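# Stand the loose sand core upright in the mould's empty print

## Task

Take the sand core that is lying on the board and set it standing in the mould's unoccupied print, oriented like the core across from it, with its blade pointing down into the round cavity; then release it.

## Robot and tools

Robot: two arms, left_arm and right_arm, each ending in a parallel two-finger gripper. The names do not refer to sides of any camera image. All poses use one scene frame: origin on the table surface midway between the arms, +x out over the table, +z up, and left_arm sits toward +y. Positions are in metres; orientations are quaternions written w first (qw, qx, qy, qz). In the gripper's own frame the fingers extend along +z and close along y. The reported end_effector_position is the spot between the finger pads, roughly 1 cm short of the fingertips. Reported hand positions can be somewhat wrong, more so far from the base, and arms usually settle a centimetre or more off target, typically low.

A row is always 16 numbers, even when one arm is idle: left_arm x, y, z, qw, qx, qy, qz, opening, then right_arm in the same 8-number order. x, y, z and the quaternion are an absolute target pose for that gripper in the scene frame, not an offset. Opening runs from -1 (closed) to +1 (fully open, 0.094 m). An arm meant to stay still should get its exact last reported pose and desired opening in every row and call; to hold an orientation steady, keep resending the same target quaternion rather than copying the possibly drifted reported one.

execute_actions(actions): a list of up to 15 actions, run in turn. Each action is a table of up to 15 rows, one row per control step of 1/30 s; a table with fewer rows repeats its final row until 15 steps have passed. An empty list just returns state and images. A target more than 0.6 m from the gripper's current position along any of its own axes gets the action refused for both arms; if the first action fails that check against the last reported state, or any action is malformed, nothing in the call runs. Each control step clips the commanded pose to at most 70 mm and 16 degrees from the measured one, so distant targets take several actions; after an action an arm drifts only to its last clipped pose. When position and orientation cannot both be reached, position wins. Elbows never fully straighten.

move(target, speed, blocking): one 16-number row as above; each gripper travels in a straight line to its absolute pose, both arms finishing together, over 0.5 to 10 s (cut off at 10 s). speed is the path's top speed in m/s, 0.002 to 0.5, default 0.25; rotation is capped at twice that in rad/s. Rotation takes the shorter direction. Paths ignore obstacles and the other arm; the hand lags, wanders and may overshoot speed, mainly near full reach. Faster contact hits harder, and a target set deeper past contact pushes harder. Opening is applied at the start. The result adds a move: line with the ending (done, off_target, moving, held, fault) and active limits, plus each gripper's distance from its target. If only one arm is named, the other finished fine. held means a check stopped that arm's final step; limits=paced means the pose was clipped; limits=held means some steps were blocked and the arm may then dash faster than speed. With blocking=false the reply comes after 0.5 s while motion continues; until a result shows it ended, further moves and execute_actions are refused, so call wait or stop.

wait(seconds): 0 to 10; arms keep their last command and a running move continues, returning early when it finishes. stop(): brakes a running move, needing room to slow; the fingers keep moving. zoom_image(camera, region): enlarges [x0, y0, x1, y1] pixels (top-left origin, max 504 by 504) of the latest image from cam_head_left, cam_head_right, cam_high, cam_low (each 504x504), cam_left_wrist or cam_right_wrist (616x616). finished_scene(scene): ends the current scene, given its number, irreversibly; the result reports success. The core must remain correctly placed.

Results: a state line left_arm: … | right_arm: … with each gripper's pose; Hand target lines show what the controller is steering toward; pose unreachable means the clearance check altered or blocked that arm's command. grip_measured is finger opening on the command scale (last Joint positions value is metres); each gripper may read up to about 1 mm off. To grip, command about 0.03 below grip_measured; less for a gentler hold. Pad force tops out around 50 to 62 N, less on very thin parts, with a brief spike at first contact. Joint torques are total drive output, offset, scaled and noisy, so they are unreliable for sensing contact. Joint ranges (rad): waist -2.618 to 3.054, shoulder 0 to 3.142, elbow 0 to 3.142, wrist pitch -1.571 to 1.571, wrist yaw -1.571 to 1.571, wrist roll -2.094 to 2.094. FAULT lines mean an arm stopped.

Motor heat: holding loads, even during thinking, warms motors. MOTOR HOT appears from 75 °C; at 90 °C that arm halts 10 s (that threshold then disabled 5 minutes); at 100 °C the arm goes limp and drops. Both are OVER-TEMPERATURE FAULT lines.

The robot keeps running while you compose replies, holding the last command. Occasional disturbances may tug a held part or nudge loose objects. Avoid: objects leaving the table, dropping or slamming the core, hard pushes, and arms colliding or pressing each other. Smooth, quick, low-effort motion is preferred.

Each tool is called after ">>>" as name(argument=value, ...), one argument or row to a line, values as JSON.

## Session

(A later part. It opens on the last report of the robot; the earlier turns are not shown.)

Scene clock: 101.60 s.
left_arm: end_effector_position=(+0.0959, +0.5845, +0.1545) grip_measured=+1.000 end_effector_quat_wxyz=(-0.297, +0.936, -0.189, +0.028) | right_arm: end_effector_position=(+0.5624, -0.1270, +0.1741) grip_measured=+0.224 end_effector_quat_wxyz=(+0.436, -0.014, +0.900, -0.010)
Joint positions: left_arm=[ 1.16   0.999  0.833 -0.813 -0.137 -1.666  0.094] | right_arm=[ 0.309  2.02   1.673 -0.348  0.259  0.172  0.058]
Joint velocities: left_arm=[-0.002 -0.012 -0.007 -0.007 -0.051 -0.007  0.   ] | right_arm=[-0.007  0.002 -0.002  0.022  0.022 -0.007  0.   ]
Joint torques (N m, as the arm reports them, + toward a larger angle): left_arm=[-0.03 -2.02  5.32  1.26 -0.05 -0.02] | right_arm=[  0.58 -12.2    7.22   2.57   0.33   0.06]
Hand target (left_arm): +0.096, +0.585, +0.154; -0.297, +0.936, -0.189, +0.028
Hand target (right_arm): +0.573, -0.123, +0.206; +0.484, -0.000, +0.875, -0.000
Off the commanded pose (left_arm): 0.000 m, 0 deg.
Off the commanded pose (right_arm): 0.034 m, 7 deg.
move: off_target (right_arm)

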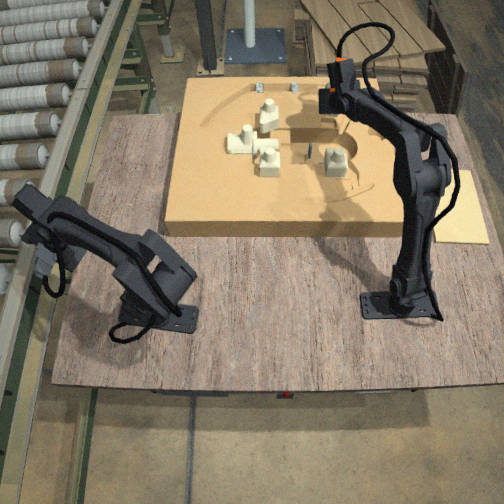

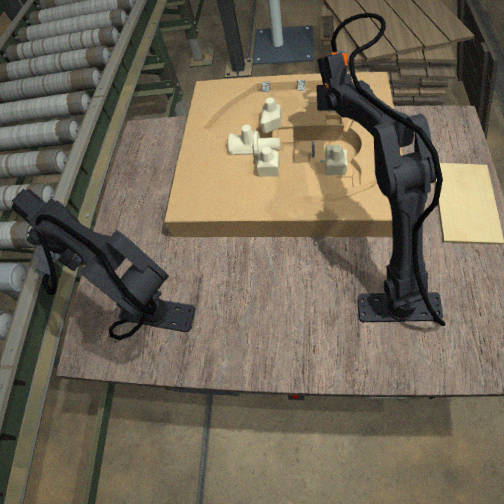

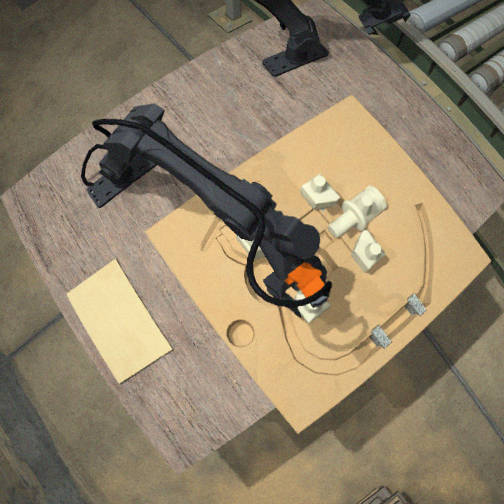

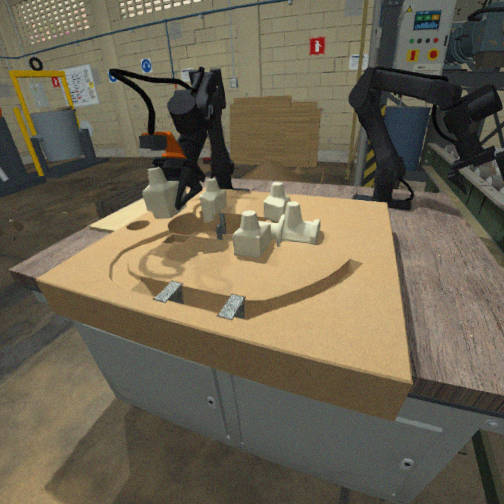

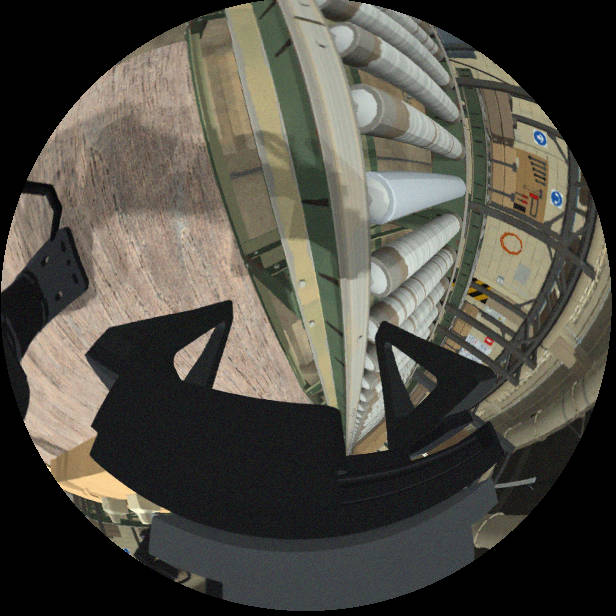

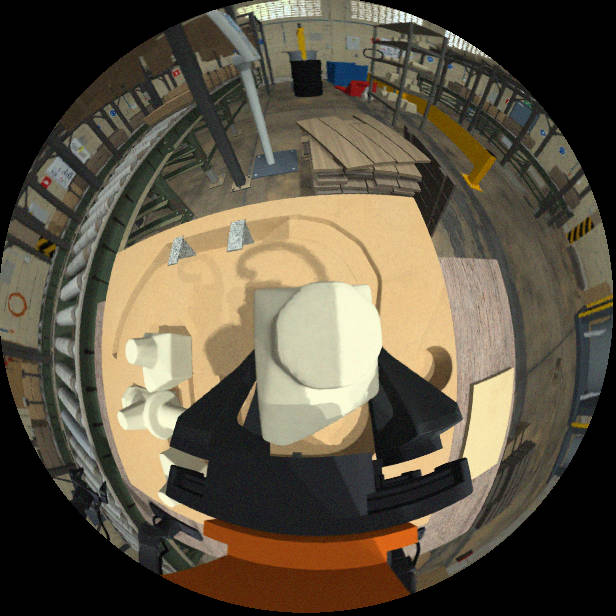

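>>> move(
  target=[0.0959,0.5845,0.1545,-0.297,0.936,-0.189,0.028,1,0.57,-0.125,0.18,0.47,0,0.883,0,0.185],
  speed=0.04,
)

>>> zoom_image(
  camera="cam_low",
  region=[120,140,260,280],
)

>>> zoom_image(
  camera="cam_high",
  region=[240,240,360,360],
)

>>> zoom_image(
  camera="cam_head_left",
  region=[280,80,380,180],
)

Scene clock: 112.40 s.
left_arm: end_effector_position=(+0.0959, +0.5845, +0.1545) grip_measured=+1.000 end_effector_quat_wxyz=(-0.297, +0.936, -0.189, +0.028) | right_arm: end_effector_position=(+0.5555, -0.1286, +0.1411) grip_measured=+0.224 end_effector_quat_wxyz=(+0.414, -0.016, +0.910, -0.013)
Joint positions: left_arm=[ 1.16   0.999  0.833 -0.813 -0.137 -1.666  0.094] | right_arm=[ 0.309  2.038  1.605 -0.313  0.254  0.178  0.058]
Joint velocities: left_arm=[-0.017  0.007 -0.007 -0.022  0.007  0.007  0.   ] | right_arm=[-0.002 -0.007 -0.027  0.022 -0.037 -0.066  0.   ]
Joint torques (N m, as the arm reports them, + toward a larger angle): left_arm=[ 0.04 -1.95  5.24  1.29 -0.05 -0.01] | right_arm=[  0.16 -13.62   7.07   2.46   0.28   0.09]
Hand target (left_arm): +0.096, +0.585, +0.154; -0.297, +0.936, -0.189, +0.028
Hand target (right_arm): +0.567, -0.126, +0.181; +0.469, +0.000, +0.883, -0.000
Off the commanded pose (left_arm): 0.000 m, 0 deg.
Off the commanded pose (right_arm): 0.042 m, 8 deg.
move: off_target (right_arm)

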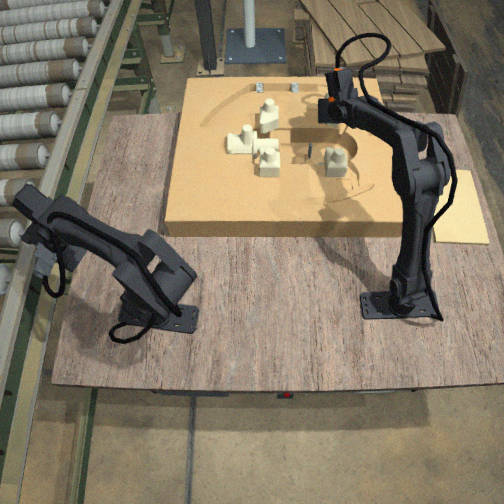

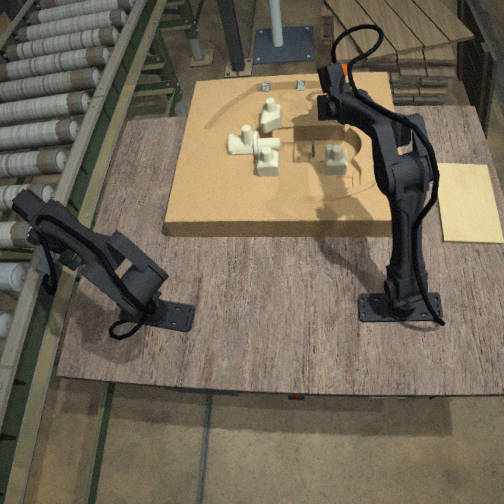

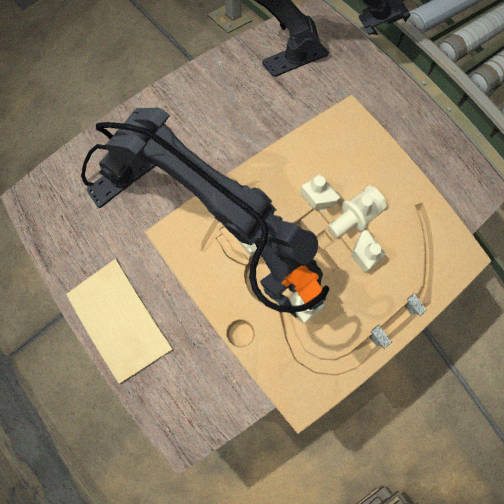

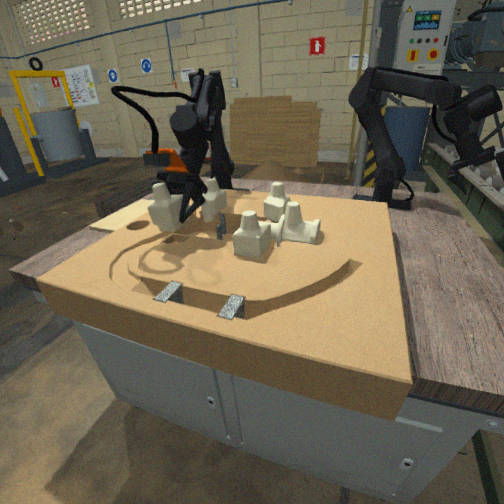

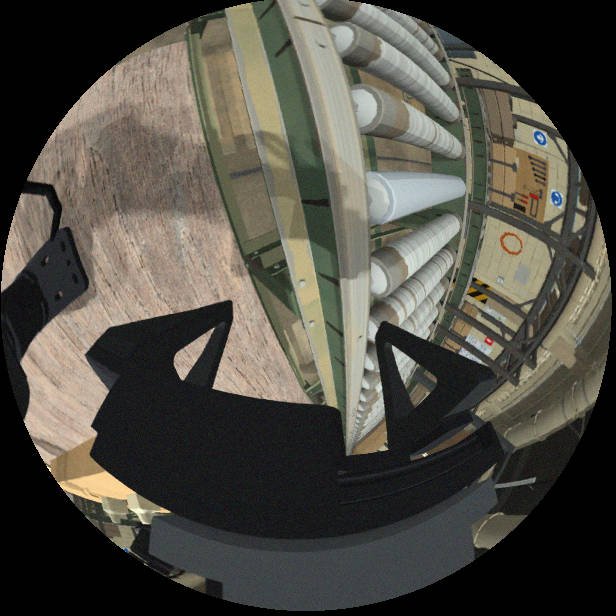

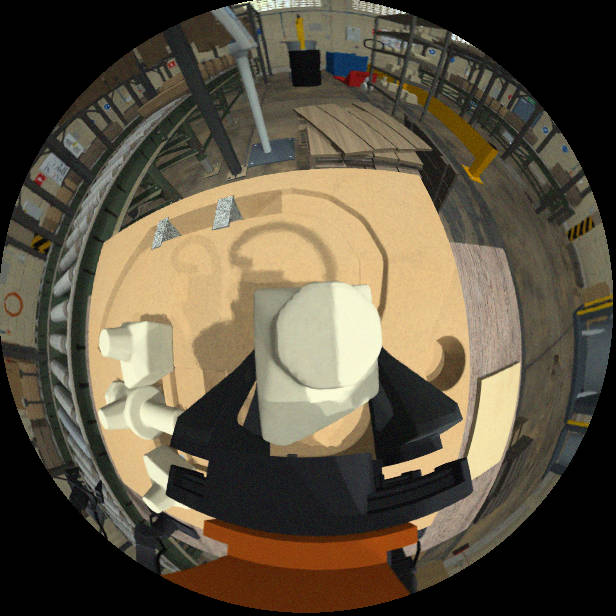

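Region (120, 140, 260, 280) of cam_low's 504x504 image, scaled by 3.600, with more detail than that image has.

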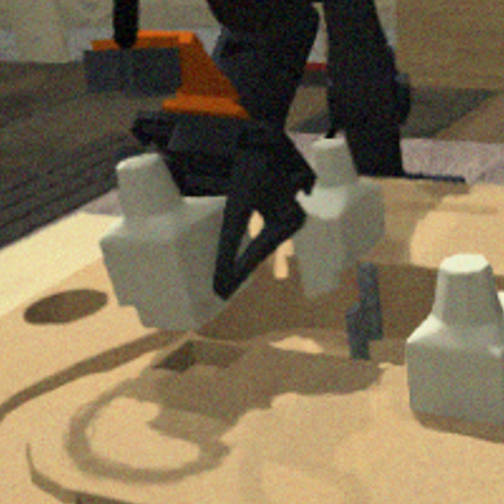

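Region (240, 240, 360, 360) of cam_high's 504x504 image, scaled by 4.200, with more detail than that image has.

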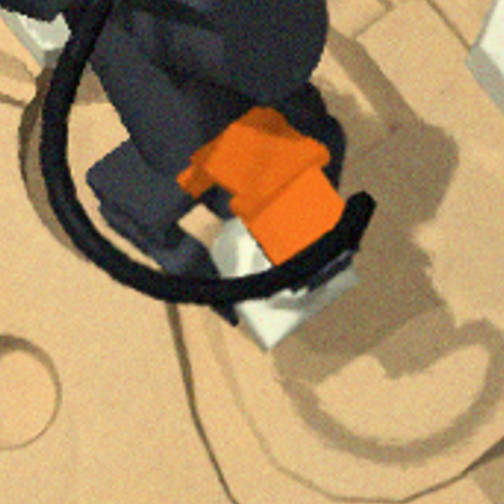

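Region (280, 80, 380, 180) of cam_head_left's 504x504 image, scaled by 5.040, with more detail than that image has.

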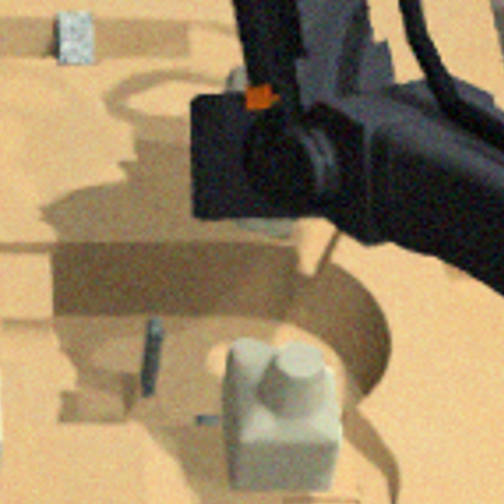

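>>> move(
  target=[0.0959,0.5845,0.1545,-0.297,0.936,-0.189,0.028,1,0.575,-0.123,0.167,0.478,0.01,0.878,0.01,0.185],
  speed=0.03,
)

>>> zoom_image(
  camera="cam_low",
  region=[130,170,230,270],
)

>>> zoom_image(
  camera="cam_high",
  region=[240,240,360,360],
)

Scene clock: 121.13 s.
left_arm: end_effector_position=(+0.0959, +0.5845, +0.1545) grip_measured=+1.000 end_effector_quat_wxyz=(-0.297, +0.936, -0.189, +0.028) | right_arm: end_effector_position=(+0.5583, -0.1263, +0.1266) grip_measured=+0.224 end_effector_quat_wxyz=(+0.418, -0.008, +0.908, -0.005)
Joint positions: left_arm=[ 1.16   0.999  0.833 -0.813 -0.137 -1.666  0.094] | right_arm=[ 0.309  2.057  1.568 -0.246  0.247  0.198  0.058]
Joint velocities: left_arm=[-0.002 -0.032 -0.002  0.051 -0.051 -0.037  0.   ] | right_arm=[-0.012 -0.012 -0.012 -0.007 -0.066 -0.051 -0.   ]
Joint torques (N m, as the arm reports them, + toward a larger angle): left_arm=[ 0.07 -2.02  5.18  1.26 -0.08 -0.01] | right_arm=[  0.07 -13.65   6.9    2.67   0.3    0.06]
Hand target (left_arm): +0.096, +0.585, +0.154; -0.297, +0.936, -0.189, +0.028
Hand target (right_arm): +0.572, -0.124, +0.168; +0.477, +0.010, +0.879, +0.009
Off the commanded pose (left_arm): 0.000 m, 0 deg.
Off the commanded pose (right_arm): 0.044 m, 8 deg.
move: off_target (right_arm)

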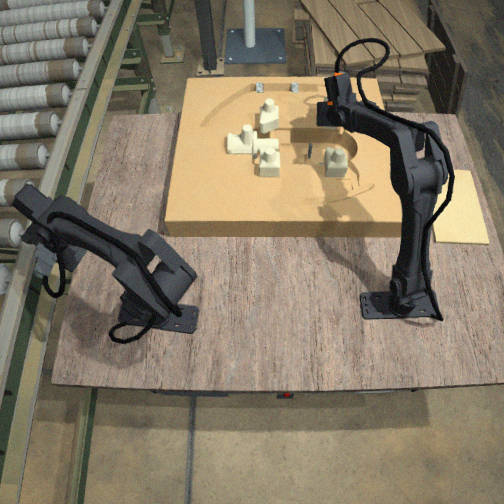

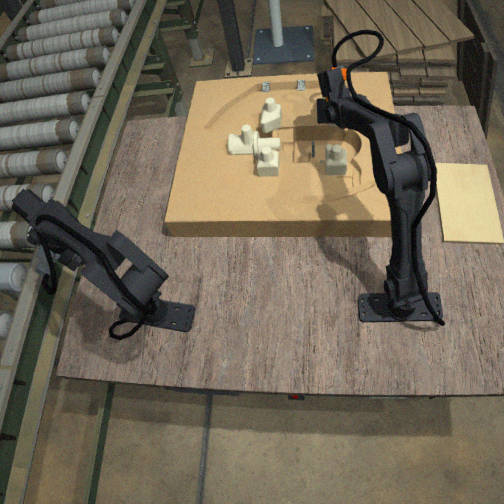

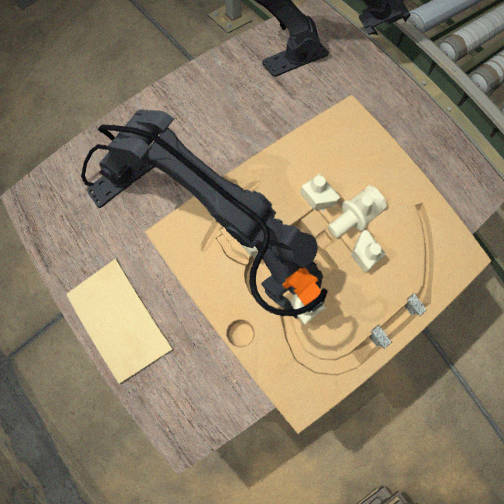

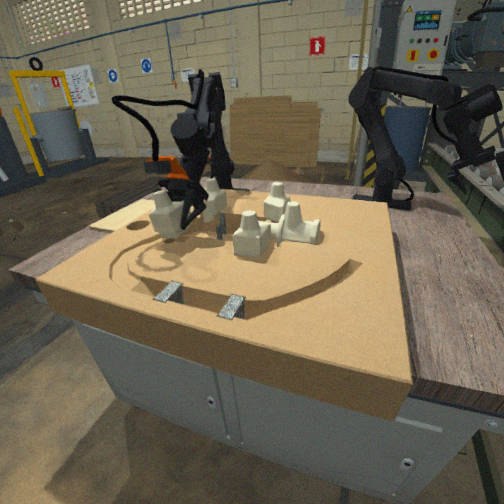

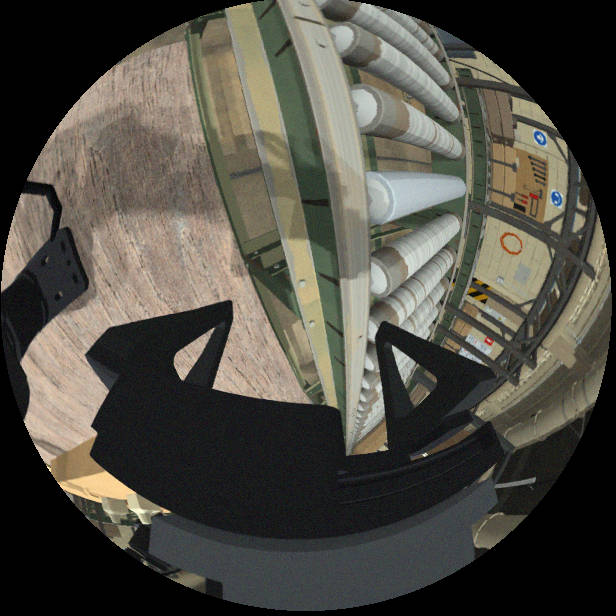

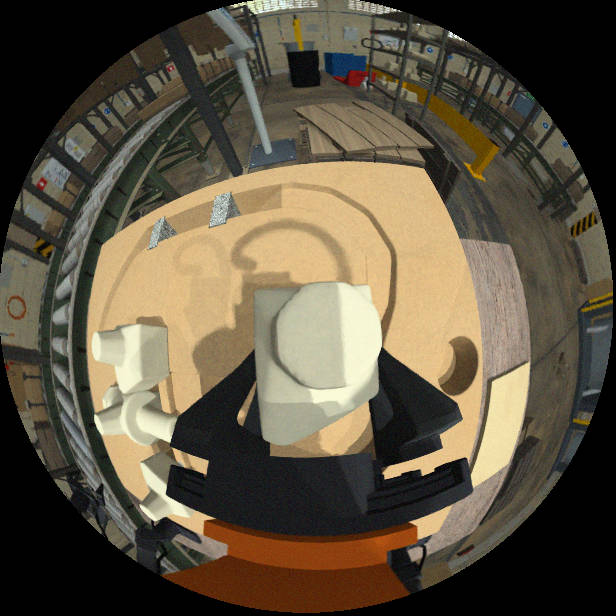

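Region (130, 170, 230, 270) of cam_low's 504x504 image, scaled by 5.040, with more detail than that image has.

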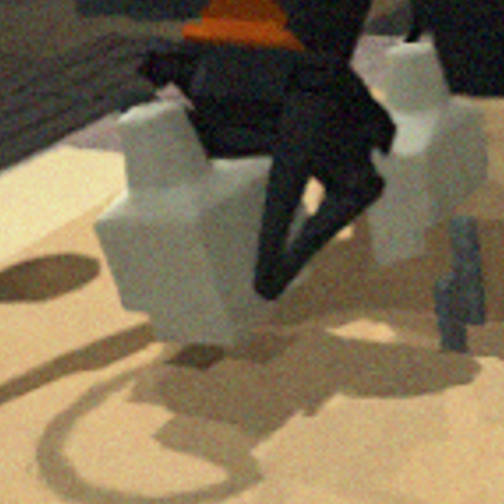

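Region (240, 240, 360, 360) of cam_high's 504x504 image, scaled by 4.200, with more detail than that image has.

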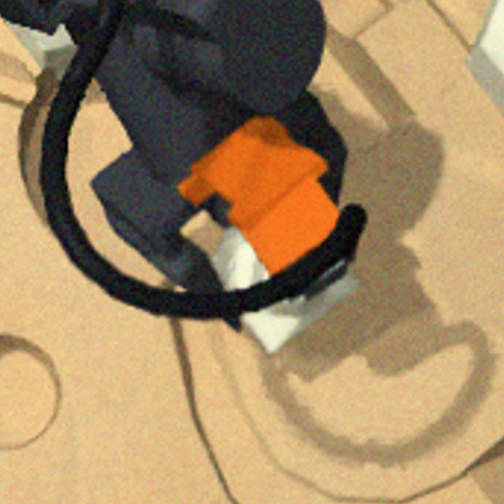

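>>> move(
  target=[0.0959,0.5845,0.1545,-0.297,0.936,-0.189,0.028,1,0.576,-0.117,0.162,0.48,0.01,0.877,0.01,0.185],
  speed=0.02,
)

>>> zoom_image(
  camera="cam_low",
  region=[130,170,230,270],
)

>>> zoom_image(
  camera="cam_head_left",
  region=[280,80,380,180],
)

Scene clock: 131.87 s.
left_arm: end_effector_position=(+0.0959, +0.5845, +0.1545) grip_measured=+1.000 end_effector_quat_wxyz=(-0.297, +0.936, -0.189, +0.028) | right_arm: end_effector_position=(+0.5589, -0.1241, +0.1173) grip_measured=+0.223 end_effector_quat_wxyz=(+0.415, -0.006, +0.910, -0.006)
Joint positions: left_arm=[ 1.16   0.999  0.833 -0.813 -0.137 -1.666  0.094] | right_arm=[ 0.314  2.076  1.563 -0.232  0.254  0.207  0.057]
Joint velocities: left_arm=[ 0.007  0.002 -0.002  0.11   0.037  0.066  0.   ] | right_arm=[-0.012 -0.002 -0.002  0.037 -0.007 -0.022  0.   ]
Joint torques (N m, as the arm reports them, + toward a larger angle): left_arm=[ 0.12 -1.98  5.25  1.25 -0.07 -0.03] | right_arm=[  0.6  -14.2    6.96   2.71   0.35   0.06]
Hand target (left_arm): +0.096, +0.585, +0.155; -0.297, +0.936, -0.189, +0.028
Hand target (right_arm): +0.573, -0.118, +0.163; +0.478, +0.010, +0.878, +0.010
Off the commanded pose (left_arm): 0.000 m, 0 deg.
Off the commanded pose (right_arm): 0.048 m, 9 deg.
move: off_target (right_arm)

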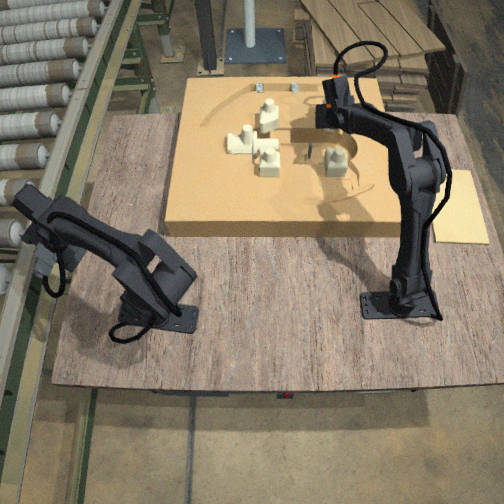

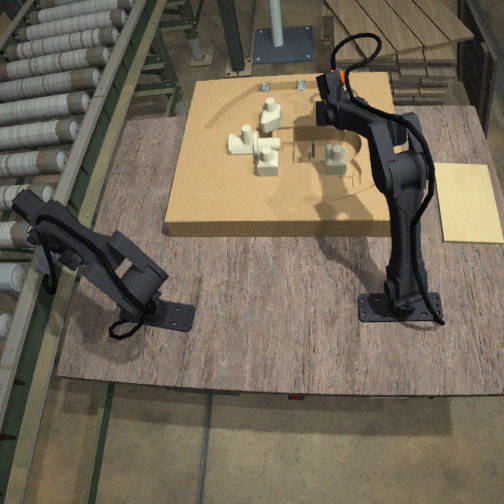

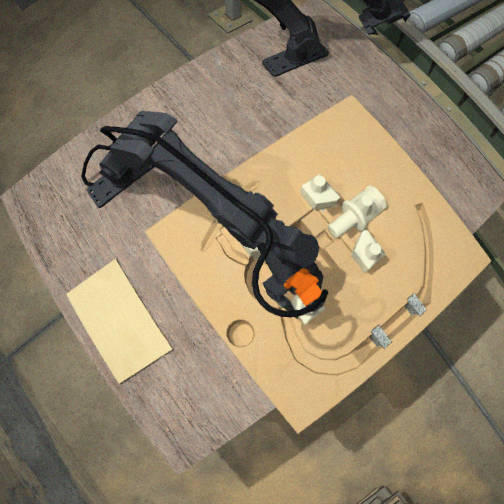

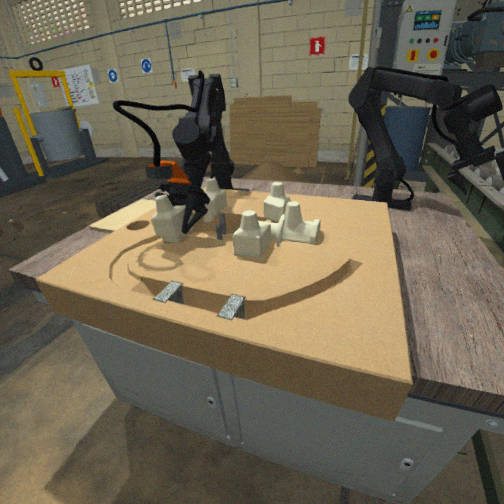

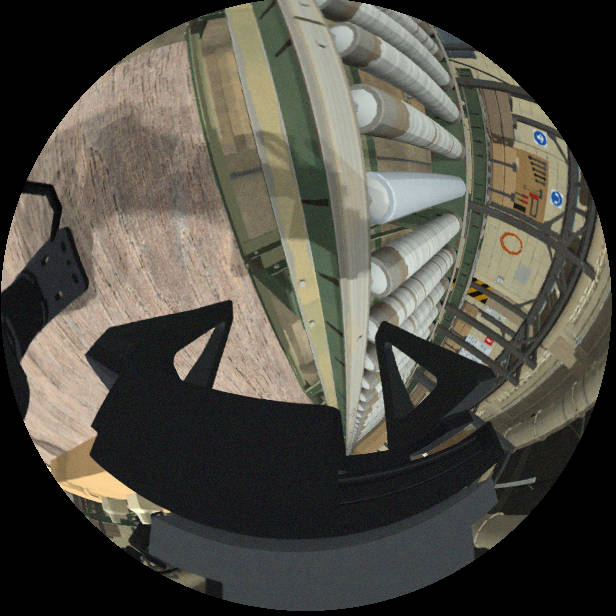

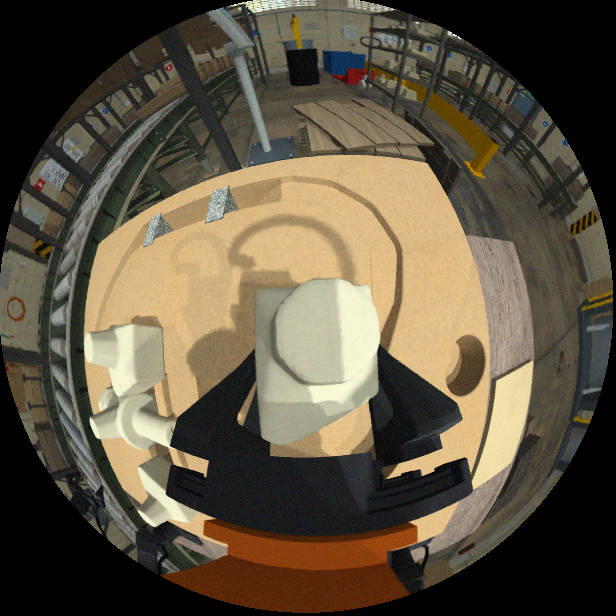

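Region (130, 170, 230, 270) of cam_low's 504x504 image, scaled by 5.040, with more detail than that image has.

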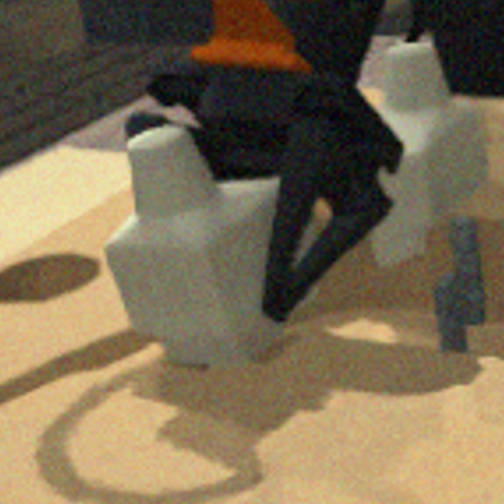

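Region (280, 80, 380, 180) of cam_head_left's 504x504 image, scaled by 5.040, with more detail than that image has.

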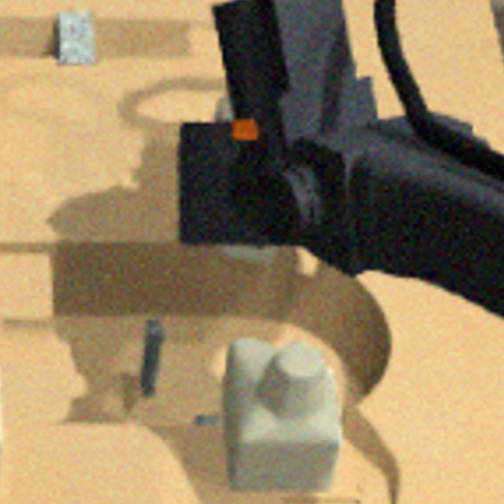

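>>> execute_actions(
  actions=[
    [[0.0959,0.5845,0.1545,-0.297,0.936,-0.189,0.028,1,0.571,-0.117,0.166,0.465,0.01,0.885,0.01,0.17]],
    [[0.0959,0.5845,0.1545,-0.297,0.936,-0.189,0.028,1,0.567,-0.117,0.165,0.465,0.01,0.885,0.01,0.17]],
  ],
)

>>> zoom_image(
  camera="cam_low",
  region=[130,170,230,270],
)

>>> zoom_image(
  camera="cam_head_left",
  region=[300,100,360,160],
)

Scene clock: 138.67 s.
left_arm: end_effector_position=(+0.0959, +0.5845, +0.1545) grip_measured=+1.000 end_effector_quat_wxyz=(-0.297, +0.936, -0.189, +0.028) | right_arm: end_effector_position=(+0.5548, -0.1255, +0.1126) grip_measured=+0.223 end_effector_quat_wxyz=(+0.403, -0.003, +0.915, -0.007)
Joint positions: left_arm=[ 1.16   0.999  0.833 -0.813 -0.137 -1.666  0.094] | right_arm=[ 0.314  2.076  1.563 -0.258  0.254  0.217  0.057]
Joint velocities: left_arm=[-0.007 -0.007  0.007  0.022  0.007 -0.037  0.   ] | right_arm=[-0.007 -0.012 -0.012 -0.066  0.022 -0.007  0.   ]
Joint torques (N m, as the arm reports them, + toward a larger angle): left_arm=[ 0.04 -2.05  5.16  1.26 -0.06 -0.03] | right_arm=[  0.9  -15.76   7.39   2.31   0.32   0.07]
Hand target (left_arm): +0.096, +0.585, +0.154; -0.297, +0.936, -0.189, +0.028
Hand target (right_arm): +0.565, -0.118, +0.165; +0.464, +0.010, +0.886, +0.010
Off the commanded pose (left_arm): 0.000 m, 0 deg.
Off the commanded pose (right_arm): 0.054 m, 8 deg.

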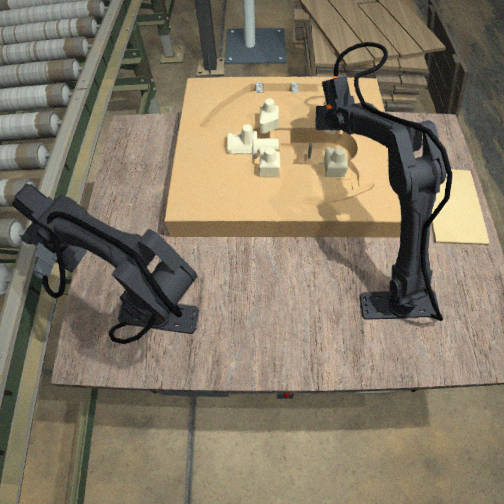

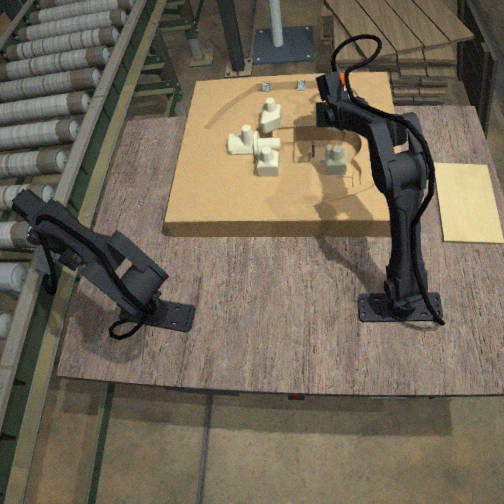

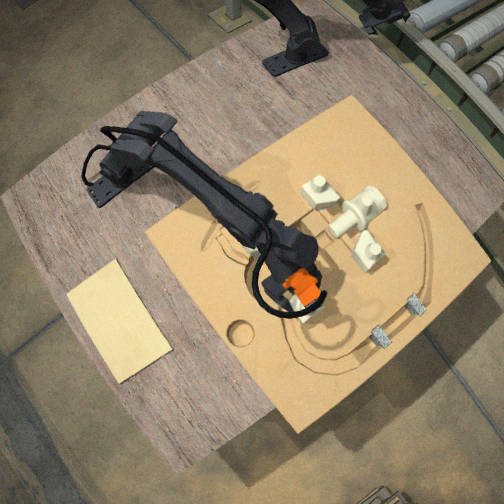

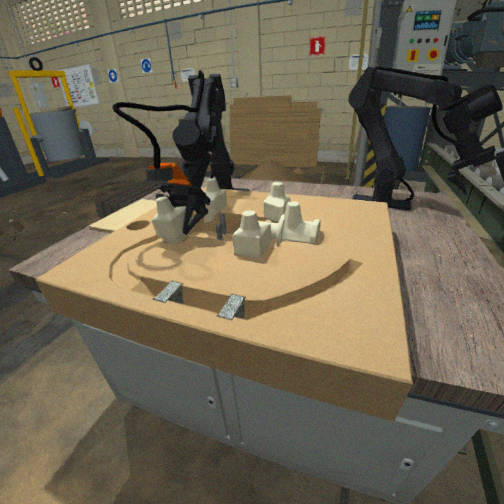

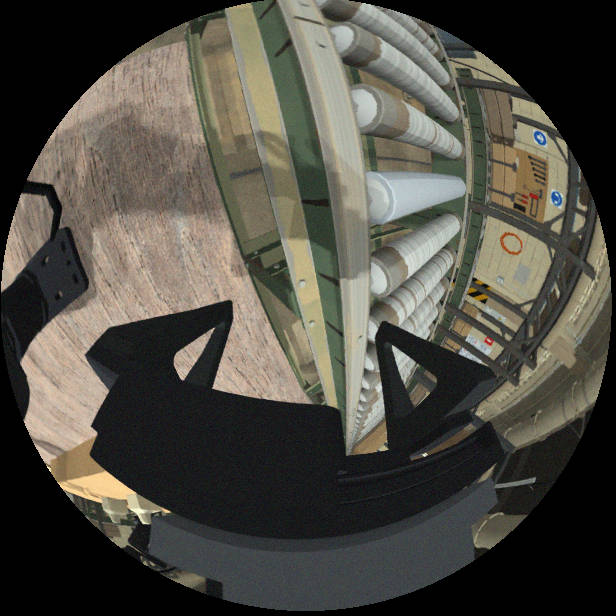

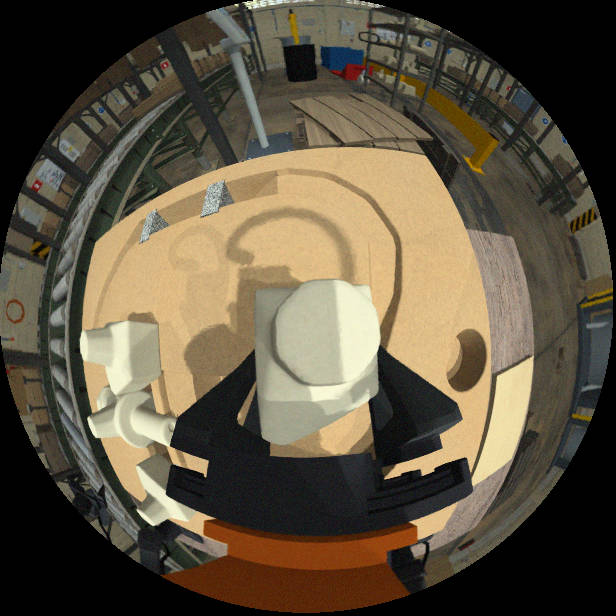

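Region (130, 170, 230, 270) of cam_low's 504x504 image, scaled by 5.040, with more detail than that image has.

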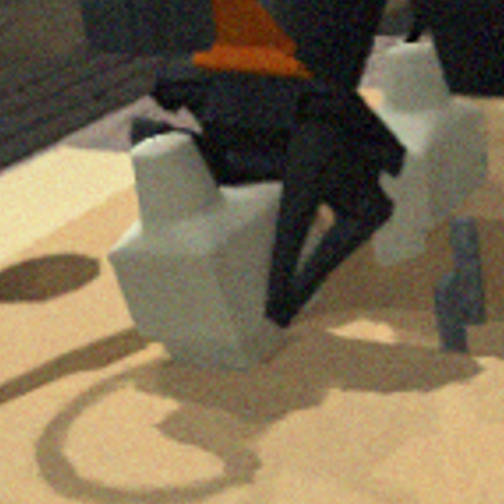

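Region (300, 100, 360, 160) of cam_head_left's 504x504 image, scaled by 8.400, with more detail than that image has.

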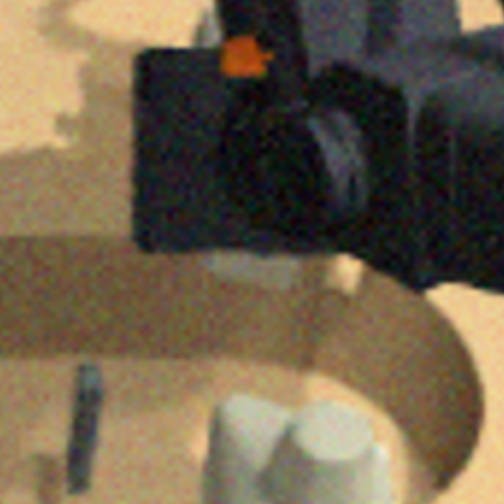

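>>> execute_actions(
  actions=[
    [[0.0959,0.5845,0.1545,-0.297,0.936,-0.189,0.028,1,0.569,-0.117,0.163,0.48,0.01,0.877,0.01,0.17]],
    [[0.0959,0.5845,0.1545,-0.297,0.936,-0.189,0.028,1,0.57,-0.117,0.157,0.495,0.01,0.869,0.01,0.17]],
    [[0.0959,0.5845,0.1545,-0.297,0.936,-0.189,0.028,1,0.57,-0.117,0.151,0.495,0.01,0.869,0.01,0.17]],
  ],
)

>>> zoom_image(
  camera="cam_low",
  region=[130,170,230,270],
)

Scene clock: 144.80 s.
left_arm: end_effector_position=(+0.0959, +0.5845, +0.1545) grip_measured=+1.000 end_effector_quat_wxyz=(-0.297, +0.936, -0.189, +0.028) | right_arm: end_effector_position=(+0.5544, -0.1242, +0.1044) grip_measured=+0.222 end_effector_quat_wxyz=(+0.431, +0.001, +0.902, -0.004)
Joint positions: left_arm=[ 1.16   0.999  0.833 -0.813 -0.137 -1.666  0.094] | right_arm=[ 0.321  2.064  1.464 -0.111  0.268  0.217  0.057]
Joint velocities: left_arm=[-0.007 -0.012 -0.002 -0.022 -0.007 -0.037  0.   ] | right_arm=[-0.002 -0.012 -0.002 -0.081  0.022 -0.095  0.   ]
Joint torques (N m, as the arm reports them, + toward a larger angle): left_arm=[ 0.03 -1.93  5.17  1.28 -0.07 -0.02] | right_arm=[  0.7  -14.42   6.76   2.7    0.35  -0.1 ]
Hand target (left_arm): +0.096, +0.585, +0.154; -0.297, +0.936, -0.189, +0.028
Hand target (right_arm): +0.567, -0.118, +0.152; +0.494, +0.011, +0.870, +0.009
Off the commanded pose (left_arm): 0.000 m, 0 deg.
Off the commanded pose (right_arm): 0.050 m, 9 deg.

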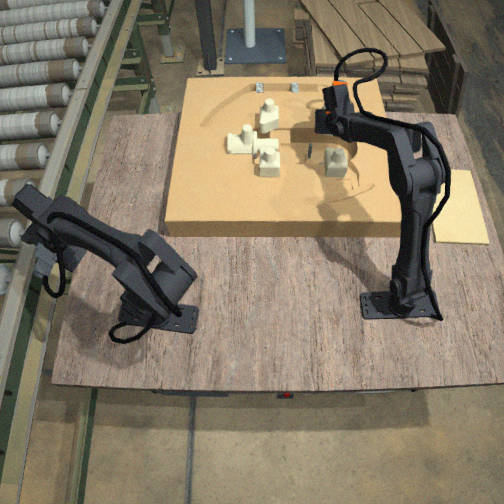

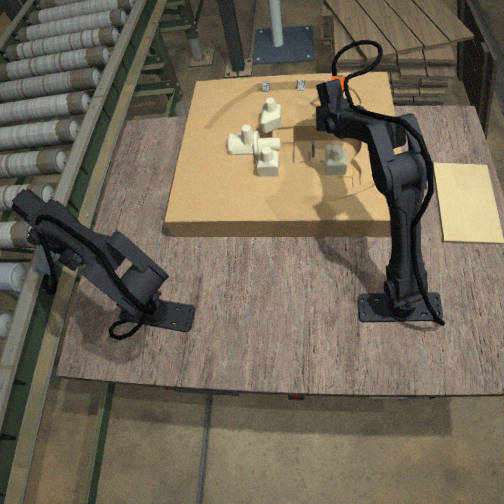

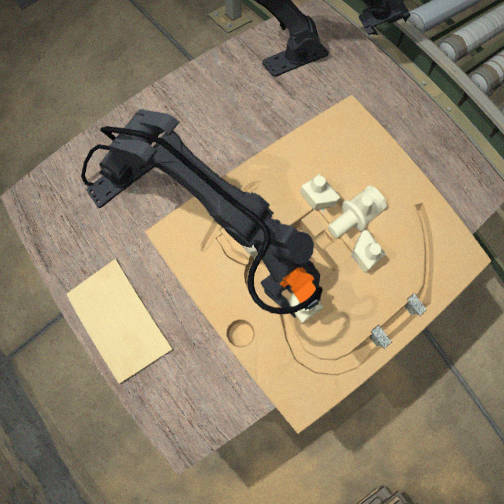

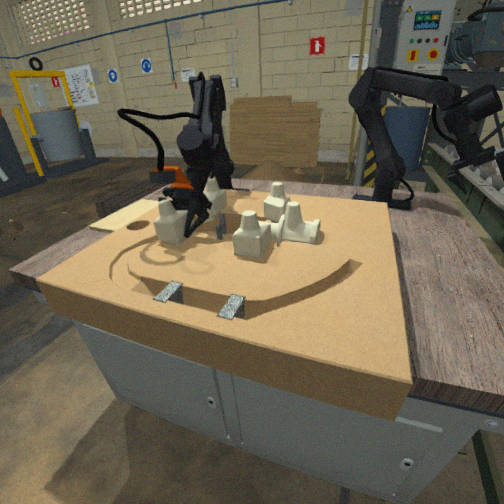

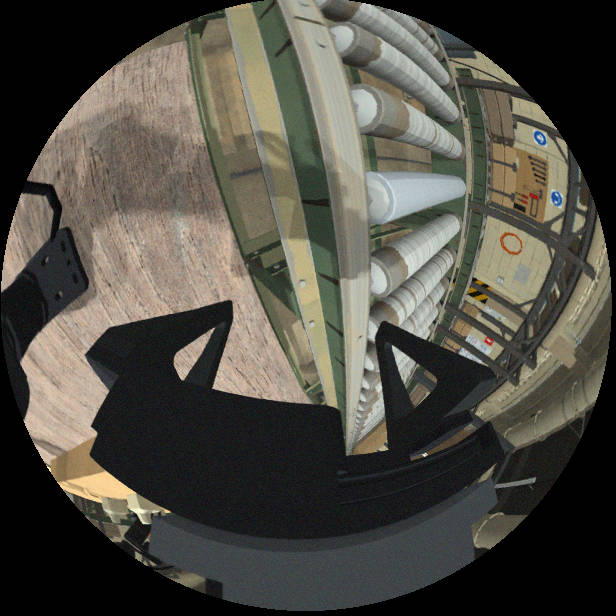

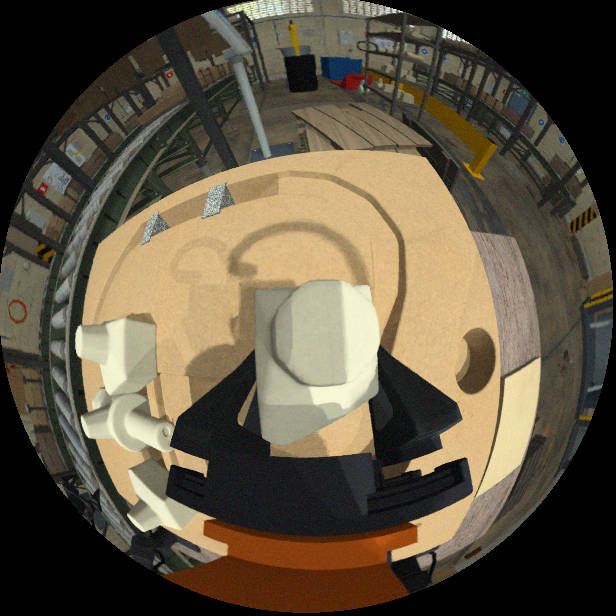

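Region (130, 170, 230, 270) of cam_low's 504x504 image, scaled by 5.040, with more detail than that image has.

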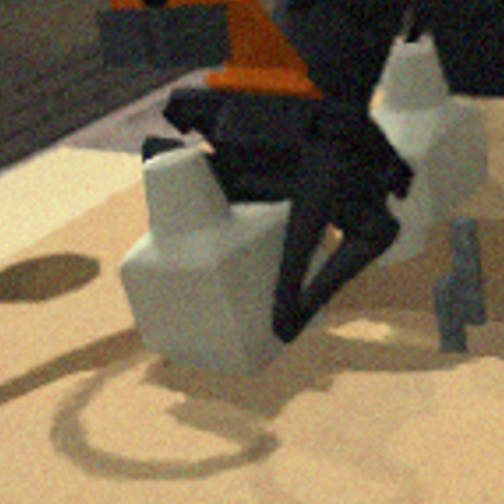

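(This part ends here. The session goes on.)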